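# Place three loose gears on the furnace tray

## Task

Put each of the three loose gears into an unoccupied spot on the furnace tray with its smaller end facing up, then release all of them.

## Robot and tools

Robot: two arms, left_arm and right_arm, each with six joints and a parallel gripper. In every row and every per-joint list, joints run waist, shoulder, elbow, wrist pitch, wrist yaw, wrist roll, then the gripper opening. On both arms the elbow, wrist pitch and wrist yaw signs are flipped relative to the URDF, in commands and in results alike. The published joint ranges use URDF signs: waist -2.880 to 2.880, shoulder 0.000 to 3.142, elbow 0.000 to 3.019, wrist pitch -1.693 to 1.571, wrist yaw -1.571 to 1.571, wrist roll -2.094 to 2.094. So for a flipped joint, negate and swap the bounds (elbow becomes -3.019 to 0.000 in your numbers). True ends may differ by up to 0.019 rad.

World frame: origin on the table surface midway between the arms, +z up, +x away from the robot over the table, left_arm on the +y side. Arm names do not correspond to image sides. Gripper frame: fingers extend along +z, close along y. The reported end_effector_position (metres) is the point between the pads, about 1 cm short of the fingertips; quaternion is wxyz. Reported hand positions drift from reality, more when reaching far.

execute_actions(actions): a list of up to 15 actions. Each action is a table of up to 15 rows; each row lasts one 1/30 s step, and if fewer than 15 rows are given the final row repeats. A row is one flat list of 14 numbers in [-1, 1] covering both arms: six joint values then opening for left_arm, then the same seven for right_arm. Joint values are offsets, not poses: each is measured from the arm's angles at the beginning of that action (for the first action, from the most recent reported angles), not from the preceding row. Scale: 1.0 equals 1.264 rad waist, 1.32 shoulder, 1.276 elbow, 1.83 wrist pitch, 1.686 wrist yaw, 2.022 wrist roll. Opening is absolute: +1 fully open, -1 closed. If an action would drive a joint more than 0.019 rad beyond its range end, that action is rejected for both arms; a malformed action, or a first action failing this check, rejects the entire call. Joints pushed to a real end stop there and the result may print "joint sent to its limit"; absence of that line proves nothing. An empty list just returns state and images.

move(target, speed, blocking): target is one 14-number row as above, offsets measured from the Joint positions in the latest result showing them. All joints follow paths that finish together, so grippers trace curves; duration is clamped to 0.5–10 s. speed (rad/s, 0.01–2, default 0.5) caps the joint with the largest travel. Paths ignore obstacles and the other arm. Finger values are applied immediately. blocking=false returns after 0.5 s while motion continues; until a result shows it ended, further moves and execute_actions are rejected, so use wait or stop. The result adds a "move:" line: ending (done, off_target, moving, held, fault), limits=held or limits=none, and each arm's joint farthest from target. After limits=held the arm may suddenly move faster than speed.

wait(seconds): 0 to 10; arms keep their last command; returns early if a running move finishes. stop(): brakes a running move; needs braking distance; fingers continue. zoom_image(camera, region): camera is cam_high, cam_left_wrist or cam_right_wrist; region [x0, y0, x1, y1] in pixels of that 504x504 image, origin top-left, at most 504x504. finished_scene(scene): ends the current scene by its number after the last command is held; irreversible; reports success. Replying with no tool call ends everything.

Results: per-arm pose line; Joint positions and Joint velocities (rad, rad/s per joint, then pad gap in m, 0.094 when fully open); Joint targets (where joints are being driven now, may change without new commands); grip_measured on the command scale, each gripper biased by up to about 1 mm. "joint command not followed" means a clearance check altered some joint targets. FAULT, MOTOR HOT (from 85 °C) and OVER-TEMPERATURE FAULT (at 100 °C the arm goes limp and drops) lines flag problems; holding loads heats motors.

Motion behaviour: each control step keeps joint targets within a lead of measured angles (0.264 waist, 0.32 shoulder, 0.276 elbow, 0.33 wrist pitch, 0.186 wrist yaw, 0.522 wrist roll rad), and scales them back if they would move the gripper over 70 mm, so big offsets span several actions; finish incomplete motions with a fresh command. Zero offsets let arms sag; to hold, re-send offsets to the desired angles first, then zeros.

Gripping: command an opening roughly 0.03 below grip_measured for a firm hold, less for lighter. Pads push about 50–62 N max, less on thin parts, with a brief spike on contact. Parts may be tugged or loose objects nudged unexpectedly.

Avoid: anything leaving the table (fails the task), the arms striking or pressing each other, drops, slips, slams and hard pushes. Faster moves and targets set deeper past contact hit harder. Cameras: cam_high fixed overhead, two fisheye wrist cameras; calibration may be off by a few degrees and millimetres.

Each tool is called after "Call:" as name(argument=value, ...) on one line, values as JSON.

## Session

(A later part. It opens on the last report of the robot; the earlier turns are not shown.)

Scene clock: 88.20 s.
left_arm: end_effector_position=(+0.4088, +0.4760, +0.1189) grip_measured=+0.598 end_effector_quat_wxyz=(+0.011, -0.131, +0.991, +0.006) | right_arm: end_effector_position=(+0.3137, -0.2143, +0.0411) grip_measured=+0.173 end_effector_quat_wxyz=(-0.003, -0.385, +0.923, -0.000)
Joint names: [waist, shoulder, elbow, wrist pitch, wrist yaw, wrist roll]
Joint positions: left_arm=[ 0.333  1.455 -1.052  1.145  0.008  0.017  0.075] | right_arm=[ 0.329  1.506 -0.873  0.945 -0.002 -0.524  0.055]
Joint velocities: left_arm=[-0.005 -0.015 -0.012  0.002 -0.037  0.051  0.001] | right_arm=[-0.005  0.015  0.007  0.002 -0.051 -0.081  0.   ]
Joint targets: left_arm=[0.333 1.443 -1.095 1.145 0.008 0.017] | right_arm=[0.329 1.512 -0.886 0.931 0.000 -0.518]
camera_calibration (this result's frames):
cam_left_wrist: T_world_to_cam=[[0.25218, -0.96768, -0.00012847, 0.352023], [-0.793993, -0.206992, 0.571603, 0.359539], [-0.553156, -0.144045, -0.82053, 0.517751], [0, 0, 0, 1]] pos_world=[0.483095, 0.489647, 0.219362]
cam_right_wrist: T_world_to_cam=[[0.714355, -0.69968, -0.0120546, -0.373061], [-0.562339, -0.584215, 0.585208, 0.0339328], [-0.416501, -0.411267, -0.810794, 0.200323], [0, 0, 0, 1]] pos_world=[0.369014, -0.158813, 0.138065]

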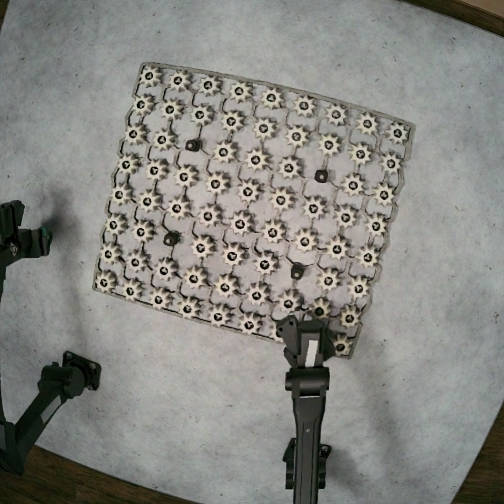

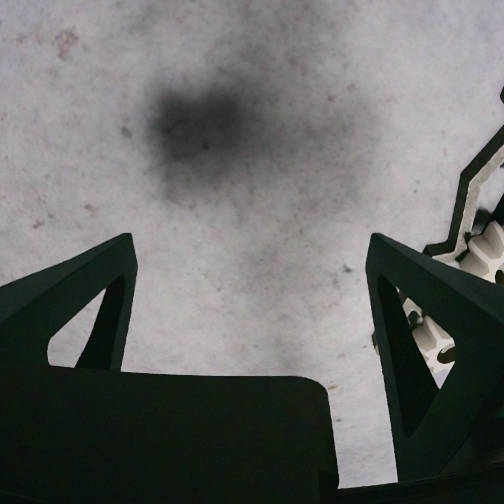

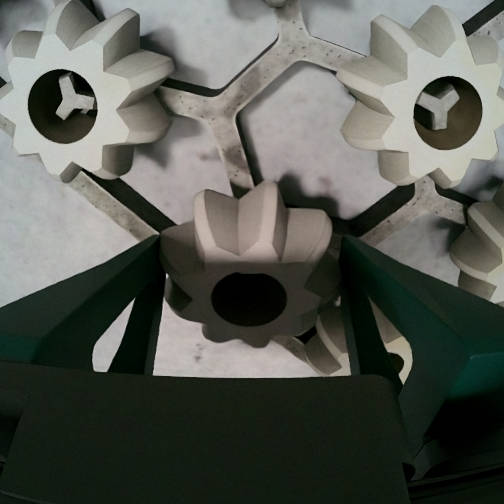

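Call:
execute_actions(actions=[[[0,-0.009,-0.034,0,0,0,0.6,0,0.0059,-0.0093,-0.0092,0.001,0.003,0.14],[0,-0.009,-0.034,0,0,0,0.6,0,0.0073,-0.0083,-0.0108,0.001,0.003,0.14],[0,-0.009,-0.034,0,0,0,0.6,0,0.0087,-0.0074,-0.0125,0.001,0.003,0.14],[0,-0.009,-0.034,0,0,0,0.6,0,0.0101,-0.0064,-0.0141,0.001,0.003,0.14],[0,-0.009,-0.034,0,0,0,0.6,0,0.0115,-0.0055,-0.0158,0.001,0.003,0.14],[0,-0.009,-0.034,0,0,0,0.6,0,0.0129,-0.0045,-0.0174,0.001,0.003,0.14],[0,-0.009,-0.034,0,0,0,0.6,0,0.0143,-0.0036,-0.0191,0.001,0.003,0.14],[0,-0.009,-0.034,0,0,0,0.6,0,0.0157,-0.0026,-0.0207,0.001,0.003,0.14],[0,-0.009,-0.034,0,0,0,0.6,0,0.0171,-0.0017,-0.0224,0.001,0.003,0.14],[0,-0.009,-0.034,0,0,0,0.6,0,0.0185,-0.0007,-0.024,0.001,0.003,0.14],[0,-0.009,-0.034,0,0,0,0.6,0,0.0199,0.0003,-0.0257,0.001,0.003,0.14],[0,-0.009,-0.034,0,0,0,0.6,0,0.0212,0.0012,-0.0273,0.001,0.003,0.14]]])

Scene clock: 89.50 s.
left_arm: end_effector_position=(+0.4088, +0.4760, +0.1189) grip_measured=+0.598 end_effector_quat_wxyz=(+0.011, -0.131, +0.991, +0.006) | right_arm: end_effector_position=(+0.3136, -0.2143, +0.0289) grip_measured=+0.173 end_effector_quat_wxyz=(-0.004, -0.385, +0.923, -0.000)
Joint names: [waist, shoulder, elbow, wrist pitch, wrist yaw, wrist roll]
Joint positions: left_arm=[ 0.333  1.455 -1.052  1.145  0.008  0.017  0.075] | right_arm=[ 0.329  1.529 -0.86   0.909 -0.002 -0.524  0.055]
Joint velocities: left_arm=[-0.005 -0.005  0.002  0.002  0.037 -0.037 -0.   ] | right_arm=[ 0.005  0.034  0.012 -0.002 -0.022  0.022 -0.001]
Joint targets: left_arm=[0.333 1.443 -1.095 1.145 0.008 0.017] | right_arm=[0.329 1.534 -0.872 0.895 0.000 -0.518]
camera_calibration (this result's frames):
cam_left_wrist: T_world_to_cam=[[0.25218, -0.96768, -0.00012847, 0.352023], [-0.793993, -0.206992, 0.571603, 0.359539], [-0.553156, -0.144045, -0.82053, 0.517751], [0, 0, 0, 1]] pos_world=[0.483095, 0.489647, 0.219362]
cam_right_wrist: T_world_to_cam=[[0.714341, -0.699684, -0.0126315, -0.373178], [-0.561692, -0.584038, 0.586005, 0.0408805], [-0.417395, -0.411512, -0.810209, 0.190618], [0, 0, 0, 1]] pos_world=[0.369102, -0.15879, 0.12577]

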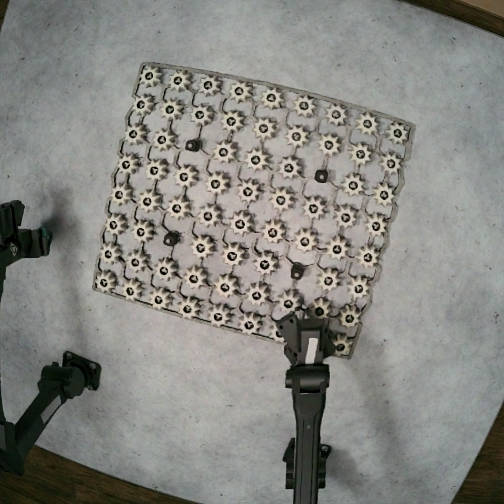

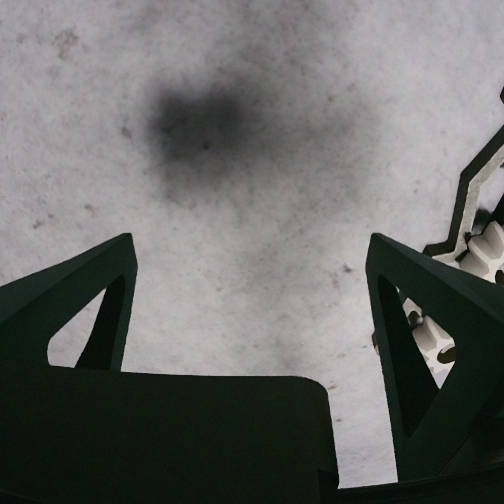

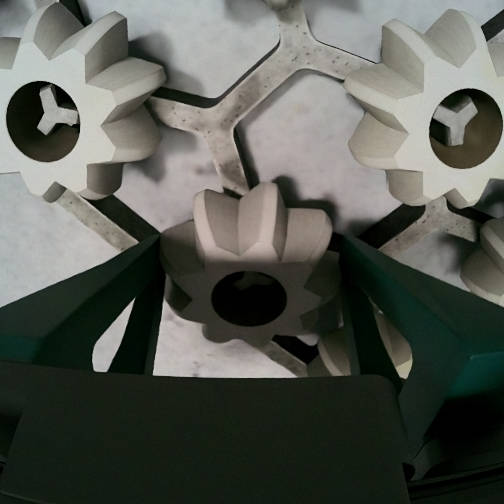

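Call:
execute_actions(actions=[[[0,-0.009,-0.034,0,0,0,0.6,0,0.0048,-0.0088,-0.0085,0.001,0.003,0.14],[0,-0.009,-0.034,0,0,0,0.6,0,0.0058,-0.0082,-0.0095,0.001,0.003,0.14],[0,-0.009,-0.034,0,0,0,0.6,0,0.0068,-0.0076,-0.0107,0.001,0.003,0.14],[0,-0.009,-0.034,0,0,0,0.6,0,0.0076,-0.007,-0.0118,0.001,0.003,0.14]]])

Call:
zoom_image(camera="cam_right_wrist", region=[150,170,350,370])

Scene clock: 90.40 s.
left_arm: end_effector_position=(+0.4088, +0.4760, +0.1189) grip_measured=+0.598 end_effector_quat_wxyz=(+0.011, -0.131, +0.991, +0.006) | right_arm: end_effector_position=(+0.3152, -0.2139, +0.0278) grip_measured=+0.173 end_effector_quat_wxyz=(-0.001, -0.385, +0.923, -0.001)
Joint names: [waist, shoulder, elbow, wrist pitch, wrist yaw, wrist roll]
Joint positions: left_arm=[ 0.333  1.455 -1.052  1.145  0.008  0.017  0.075] | right_arm=[ 0.329  1.532 -0.859  0.901 -0.002 -0.524  0.055]
Joint velocities: left_arm=[-0.005 -0.015  0.007 -0.012  0.022  0.007  0.   ] | right_arm=[-0.005  0.005  0.012  0.002  0.007 -0.022 -0.   ]
Joint targets: left_arm=[0.333 1.443 -1.095 1.145 0.008 0.017] | right_arm=[0.329 1.539 -0.869 0.888 0.000 -0.518]
camera_calibration (this result's frames):
cam_left_wrist: T_world_to_cam=[[0.25218, -0.96768, -0.00012847, 0.352023], [-0.793993, -0.206992, 0.571603, 0.359539], [-0.553156, -0.144045, -0.82053, 0.517751], [0, 0, 0, 1]] pos_world=[0.483095, 0.489647, 0.219362]
cam_right_wrist: T_world_to_cam=[[0.714399, -0.699668, -0.00993926, -0.374091], [-0.564701, -0.584862, 0.582279, 0.0434962], [-0.413215, -0.410367, -0.812928, 0.189582], [0, 0, 0, 1]] pos_world=[0.370151, -0.158502, 0.125071]

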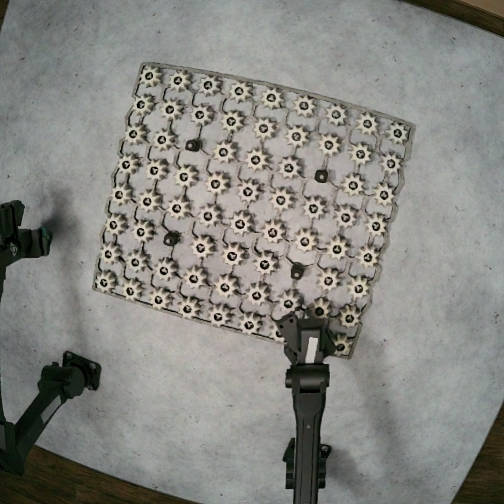

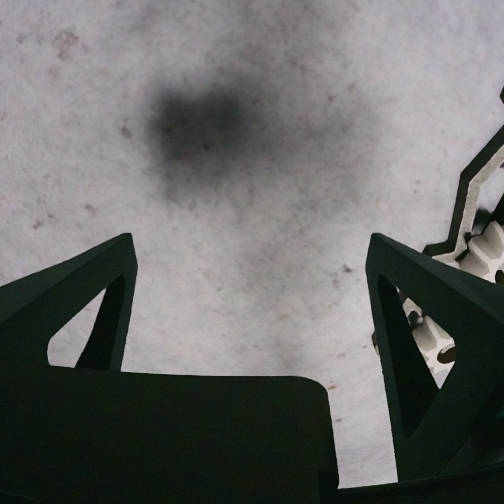

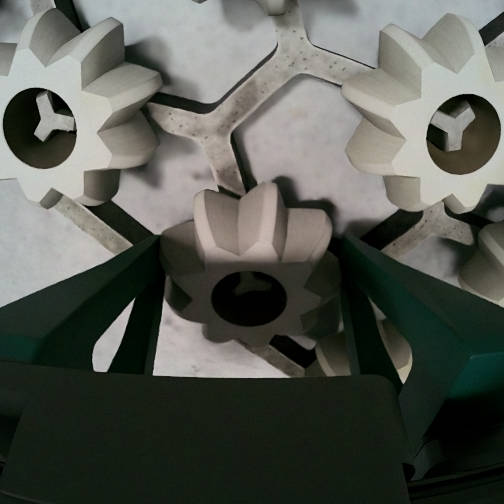

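Region (150, 170, 350, 370) of cam_right_wrist's 504x504 image, scaled by 2.520, with more detail than that image has.

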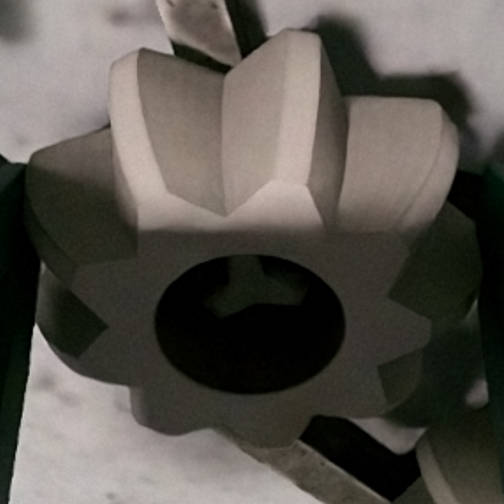

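Call:
execute_actions(actions=[[[0,-0.009,-0.034,0,0,0,0.6,0,0.002,-0.009,-0.004,0.001,0.003,0.17],[0,-0.009,-0.034,0,0,0,0.6,0,0.002,-0.009,-0.004,0.001,0.003,0.19],[0,-0.009,-0.034,0,0,0,0.6,0,0.002,-0.009,-0.004,0.001,0.003,0.21],[0,-0.009,-0.034,0,0,0,0.6,0,0.002,-0.009,-0.004,0.001,0.003,0.24],[0,-0.009,-0.034,0,0,0,0.6,0,0.002,-0.009,-0.004,0.001,0.003,0.27],[0,-0.009,-0.034,0,0,0,0.6,0,0.002,-0.009,-0.004,0.001,0.003,0.30],[0,-0.009,-0.034,0,0,0,0.6,0,0.002,-0.009,-0.004,0.001,0.003,0.33]]])

Scene clock: 91.23 s.
left_arm: end_effector_position=(+0.4088, +0.4760, +0.1189) grip_measured=+0.598 end_effector_quat_wxyz=(+0.011, -0.131, +0.991, +0.006) | right_arm: end_effector_position=(+0.3152, -0.2139, +0.0278) grip_measured=+0.329 end_effector_quat_wxyz=(-0.001, -0.385, +0.923, -0.001)
Joint names: [waist, shoulder, elbow, wrist pitch, wrist yaw, wrist roll]
Joint positions: left_arm=[ 0.333  1.455 -1.052  1.145  0.008  0.017  0.075] | right_arm=[ 0.329  1.532 -0.859  0.901 -0.002 -0.524  0.062]
Joint velocities: left_arm=[-0.015 -0.005  0.007 -0.007 -0.007 -0.037  0.001] | right_arm=[ 0.005 -0.005  0.017 -0.002 -0.007 -0.037 -0.001]
Joint targets: left_arm=[0.333 1.443 -1.095 1.145 0.008 0.017] | right_arm=[0.329 1.534 -0.871 0.894 0.000 -0.518]
camera_calibration (this result's frames):
cam_left_wrist: T_world_to_cam=[[0.25218, -0.96768, -0.00012847, 0.352023], [-0.793993, -0.206992, 0.571603, 0.359539], [-0.553156, -0.144045, -0.82053, 0.517751], [0, 0, 0, 1]] pos_world=[0.483095, 0.489647, 0.219362]
cam_right_wrist: T_world_to_cam=[[0.714399, -0.699668, -0.00993926, -0.374091], [-0.564701, -0.584862, 0.582279, 0.0434962], [-0.413215, -0.410367, -0.812928, 0.189582], [0, 0, 0, 1]] pos_world=[0.370151, -0.158502, 0.125071]

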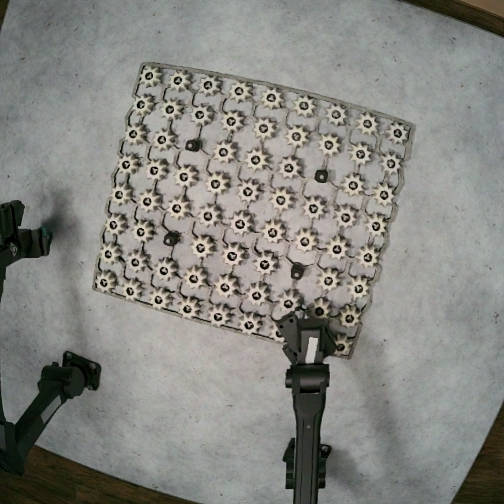

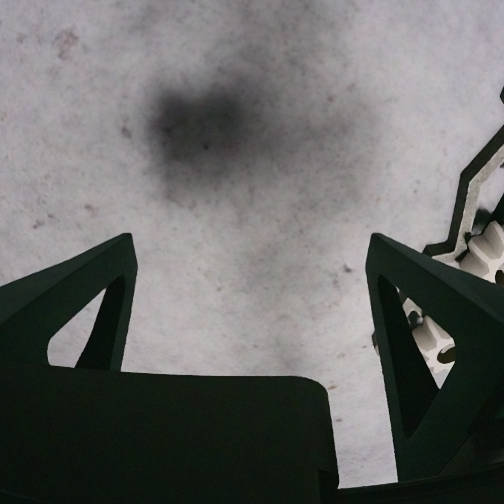

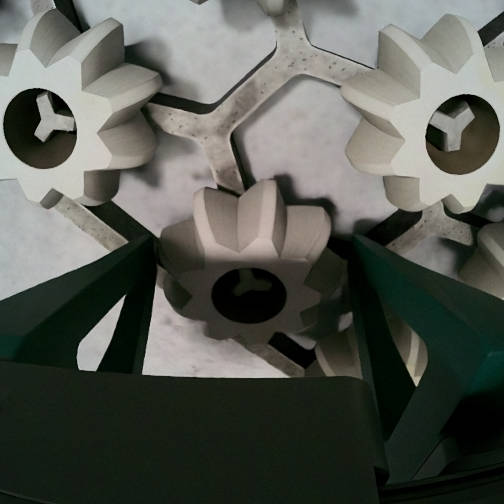

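Call:
execute_actions(actions=[[[0,-0.009,-0.034,0,0,0,0.6,0,-0.006,-0.02,0.003,0.001,0.003,0.33],[0,-0.009,-0.034,0,0,0,0.6,0,-0.0129,-0.0313,0.0066,0.001,0.003,0.33],[0,-0.009,-0.034,0,0,0,0.6,0,-0.0164,-0.0337,0.0108,0.001,0.003,0.33],[0,-0.009,-0.034,0,0,0,0.6,0,-0.0198,-0.036,0.0149,0.001,0.003,0.33],[0,-0.009,-0.034,0,0,0,0.6,0,-0.0233,-0.0384,0.0191,0.001,0.003,0.33],[0,-0.009,-0.034,0,0,0,0.6,0,-0.0267,-0.0407,0.0232,0.001,0.003,0.33],[0,-0.009,-0.034,0,0,0,0.6,0,-0.0302,-0.0431,0.0274,0.001,0.003,0.33],[0,-0.009,-0.034,0,0,0,0.6,0,-0.0336,-0.0454,0.0315,0.001,0.003,0.33],[0,-0.009,-0.034,0,0,0,0.6,0,-0.0371,-0.0478,0.0357,0.001,0.003,0.33],[0,-0.009,-0.034,0,0,0,0.6,0,-0.0405,-0.0501,0.0398,0.001,0.003,0.33],[0,-0.009,-0.034,0,0,0,0.6,0,-0.044,-0.0525,0.044,0.001,0.003,0.33],[0,-0.009,-0.034,0,0,0,0.6,0,-0.0474,-0.0548,0.0481,0.001,0.003,0.33]]])

Scene clock: 92.67 s.
left_arm: end_effector_position=(+0.4088, +0.4760, +0.1189) grip_measured=+0.598 end_effector_quat_wxyz=(+0.011, -0.131, +0.991, +0.006) | right_arm: end_effector_position=(+0.3134, -0.2144, +0.0509) grip_measured=+0.329 end_effector_quat_wxyz=(-0.004, -0.385, +0.923, -0.000)
Joint names: [waist, shoulder, elbow, wrist pitch, wrist yaw, wrist roll]
Joint positions: left_arm=[ 0.333  1.455 -1.052  1.145  0.008  0.017  0.075] | right_arm=[ 0.329  1.489 -0.886  0.975 -0.002 -0.524  0.062]
Joint velocities: left_arm=[-0.005 -0.005 -0.007  0.002 -0.037  0.037  0.   ] | right_arm=[-0.005 -0.103 -0.071  0.051  0.022  0.007 -0.   ]
Joint targets: left_arm=[0.333 1.443 -1.095 1.145 0.008 0.017] | right_arm=[0.329 1.469 -0.929 0.989 0.000 -0.518]
camera_calibration (this result's frames):
cam_left_wrist: T_world_to_cam=[[0.25218, -0.96768, -0.00012847, 0.352023], [-0.793993, -0.206992, 0.571603, 0.359539], [-0.553156, -0.144045, -0.82053, 0.517751], [0, 0, 0, 1]] pos_world=[0.483095, 0.489647, 0.219362]
cam_right_wrist: T_world_to_cam=[[0.714345, -0.699683, -0.0124392, -0.372792], [-0.561908, -0.584097, 0.585739, 0.0278634], [-0.417097, -0.41143, -0.810404, 0.208298], [0, 0, 0, 1]] pos_world=[0.36884, -0.158861, 0.147847]

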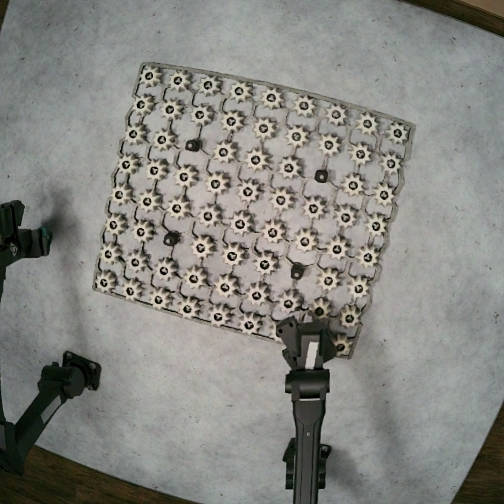

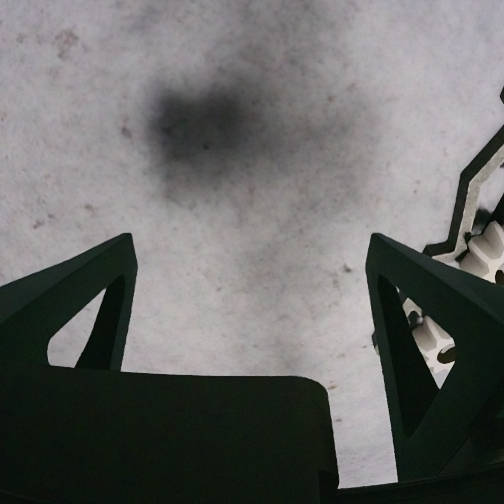

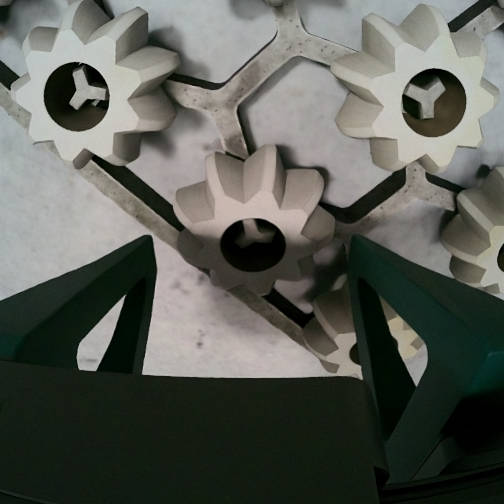

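Call:
execute_actions(actions=[[[0,-0.009,-0.034,0,0,0,0.6,0,-0.02,-0.037,0.012,0.001,0.003,0.33],[0,-0.009,-0.034,0,0,0,0.6,0,-0.026,-0.041,0.019,0.001,0.003,0.33],[0,-0.009,-0.034,0,0,0,0.6,0,-0.032,-0.045,0.026,0.001,0.003,0.33],[0,-0.009,-0.034,0,0,0,0.6,0,-0.038,-0.049,0.033,0.001,0.003,0.33],[0,-0.009,-0.034,0,0,0,0.6,0,-0.044,-0.053,0.04,0.001,0.003,0.33],[0,-0.009,-0.034,0,0,0,0.6,0,-0.05,-0.057,0.047,0.001,0.003,0.33],[0,-0.009,-0.034,0,0,0,0.6,0,-0.056,-0.061,0.054,0.001,0.003,0.4],[0,-0.009,-0.034,0,0,0,0.6,0,-0.062,-0.065,0.061,0.001,0.003,0.4],[0,-0.009,-0.034,0,0,0,0.6,0,-0.068,-0.069,0.068,0.001,0.003,0.5],[0,-0.009,-0.034,0,0,0,0.6,0,-0.074,-0.073,0.075,0.001,0.003,0.5],[0,-0.009,-0.034,0,0,0,0.6,0,-0.08,-0.077,0.082,0.001,0.003,0.5],[0,-0.009,-0.034,0,0,0,0.6,0,-0.086,-0.081,0.089,0.001,0.003,0.5]],[[0,0,0,0,0,0,0.6,-0.1,-0.05,-0.05,0.03,0,0,0.5],[0,0,0,0,0,0,0.6,-0.15,-0.07,-0.06,0.04,0,0,0.5],[0,0,0,0,0,0,0.6,-0.2,-0.09,-0.07,0.05,0,0,0.5]],[[0,-0.009,-0.034,0,0,0,0.6,-0.03,-0.015,-0.034,0,0,0,0.5]]])

Scene clock: 95.07 s.
left_arm: end_effector_position=(+0.4088, +0.4760, +0.1189) grip_measured=+0.598 end_effector_quat_wxyz=(+0.011, -0.131, +0.991, +0.006) | right_arm: end_effector_position=(+0.3214, -0.3243, +0.1650) grip_measured=+0.499 end_effector_quat_wxyz=(+0.046, -0.243, +0.969, -0.015)
Joint names: [waist, shoulder, elbow, wrist pitch, wrist yaw, wrist roll]
Joint positions: left_arm=[ 0.333  1.455 -1.052  1.145  0.008  0.017  0.075] | right_arm=[ 0.03   1.27  -0.998  1.201 -0.003 -0.524  0.07 ]
Joint velocities: left_arm=[-0.005 -0.005  0.002  0.017 -0.007 -0.037 -0.001] | right_arm=[-0.005 -0.015  0.012  0.007 -0.037 -0.007 -0.   ]
Joint targets: left_arm=[0.333 1.443 -1.095 1.145 0.008 0.017] | right_arm=[0.025 1.252 -1.041 1.201 -0.003 -0.524]
camera_calibration (this result's frames):
cam_left_wrist: T_world_to_cam=[[0.25218, -0.96768, -0.00012847, 0.352023], [-0.793993, -0.206992, 0.571603, 0.359539], [-0.553156, -0.144045, -0.82053, 0.517751], [0, 0, 0, 1]] pos_world=[0.483095, 0.489647, 0.219362]
cam_right_wrist: T_world_to_cam=[[0.474917, -0.879056, 0.0413965, -0.444082], [-0.766565, -0.390122, 0.510082, 0.0425241], [-0.432241, -0.27398, -0.859129, 0.316306], [0, 0, 0, 1]] pos_world=[0.38022, -0.287122, 0.26844]

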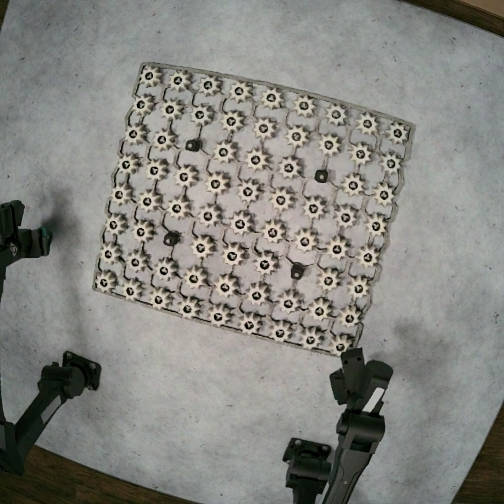

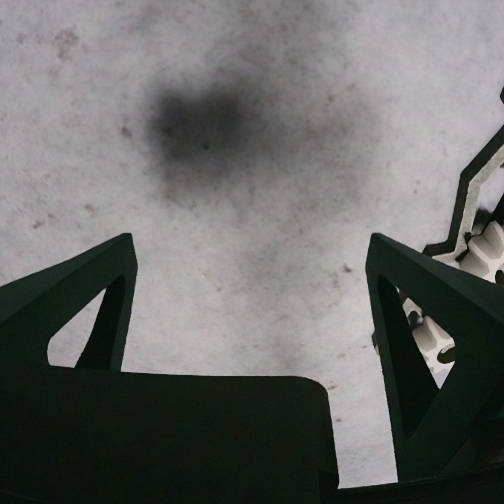

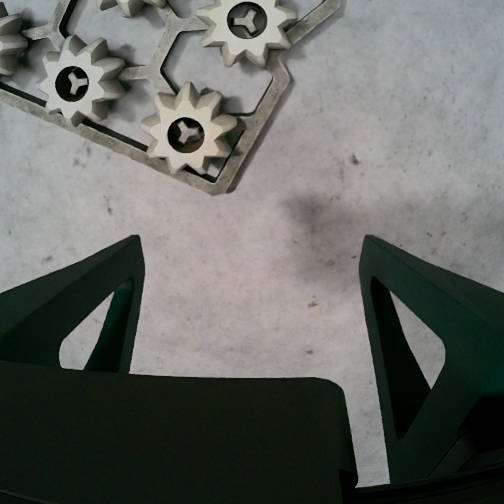

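Call:
zoom_image(camera="cam_high", region=[80,50,430,380])

Call:
zoom_image(camera="cam_right_wrist", region=[0,0,300,220])

Region (80, 50, 430, 380) of cam_high's 504x504 image, scaled by 1.440, with more detail than that image has; it fills the top 475 rows of this view, and the rest is white.

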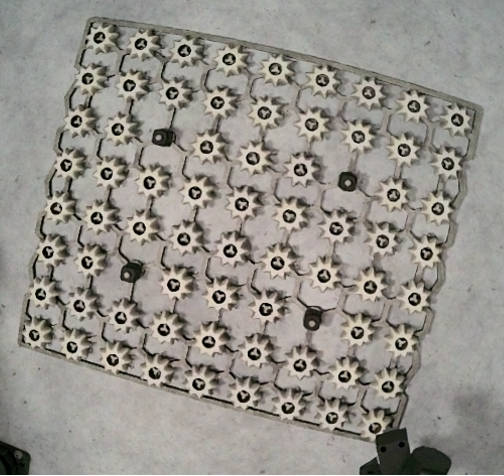

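Region (0, 0, 300, 220) of cam_right_wrist's 504x504 image, scaled by 1.680, with more detail than that image has; it fills the top 370 rows of this view, and the rest is white.

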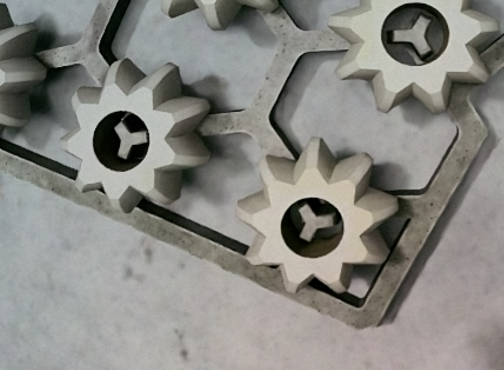

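Call:
finished_scene(scene=1)

The scene is finished: the task was done.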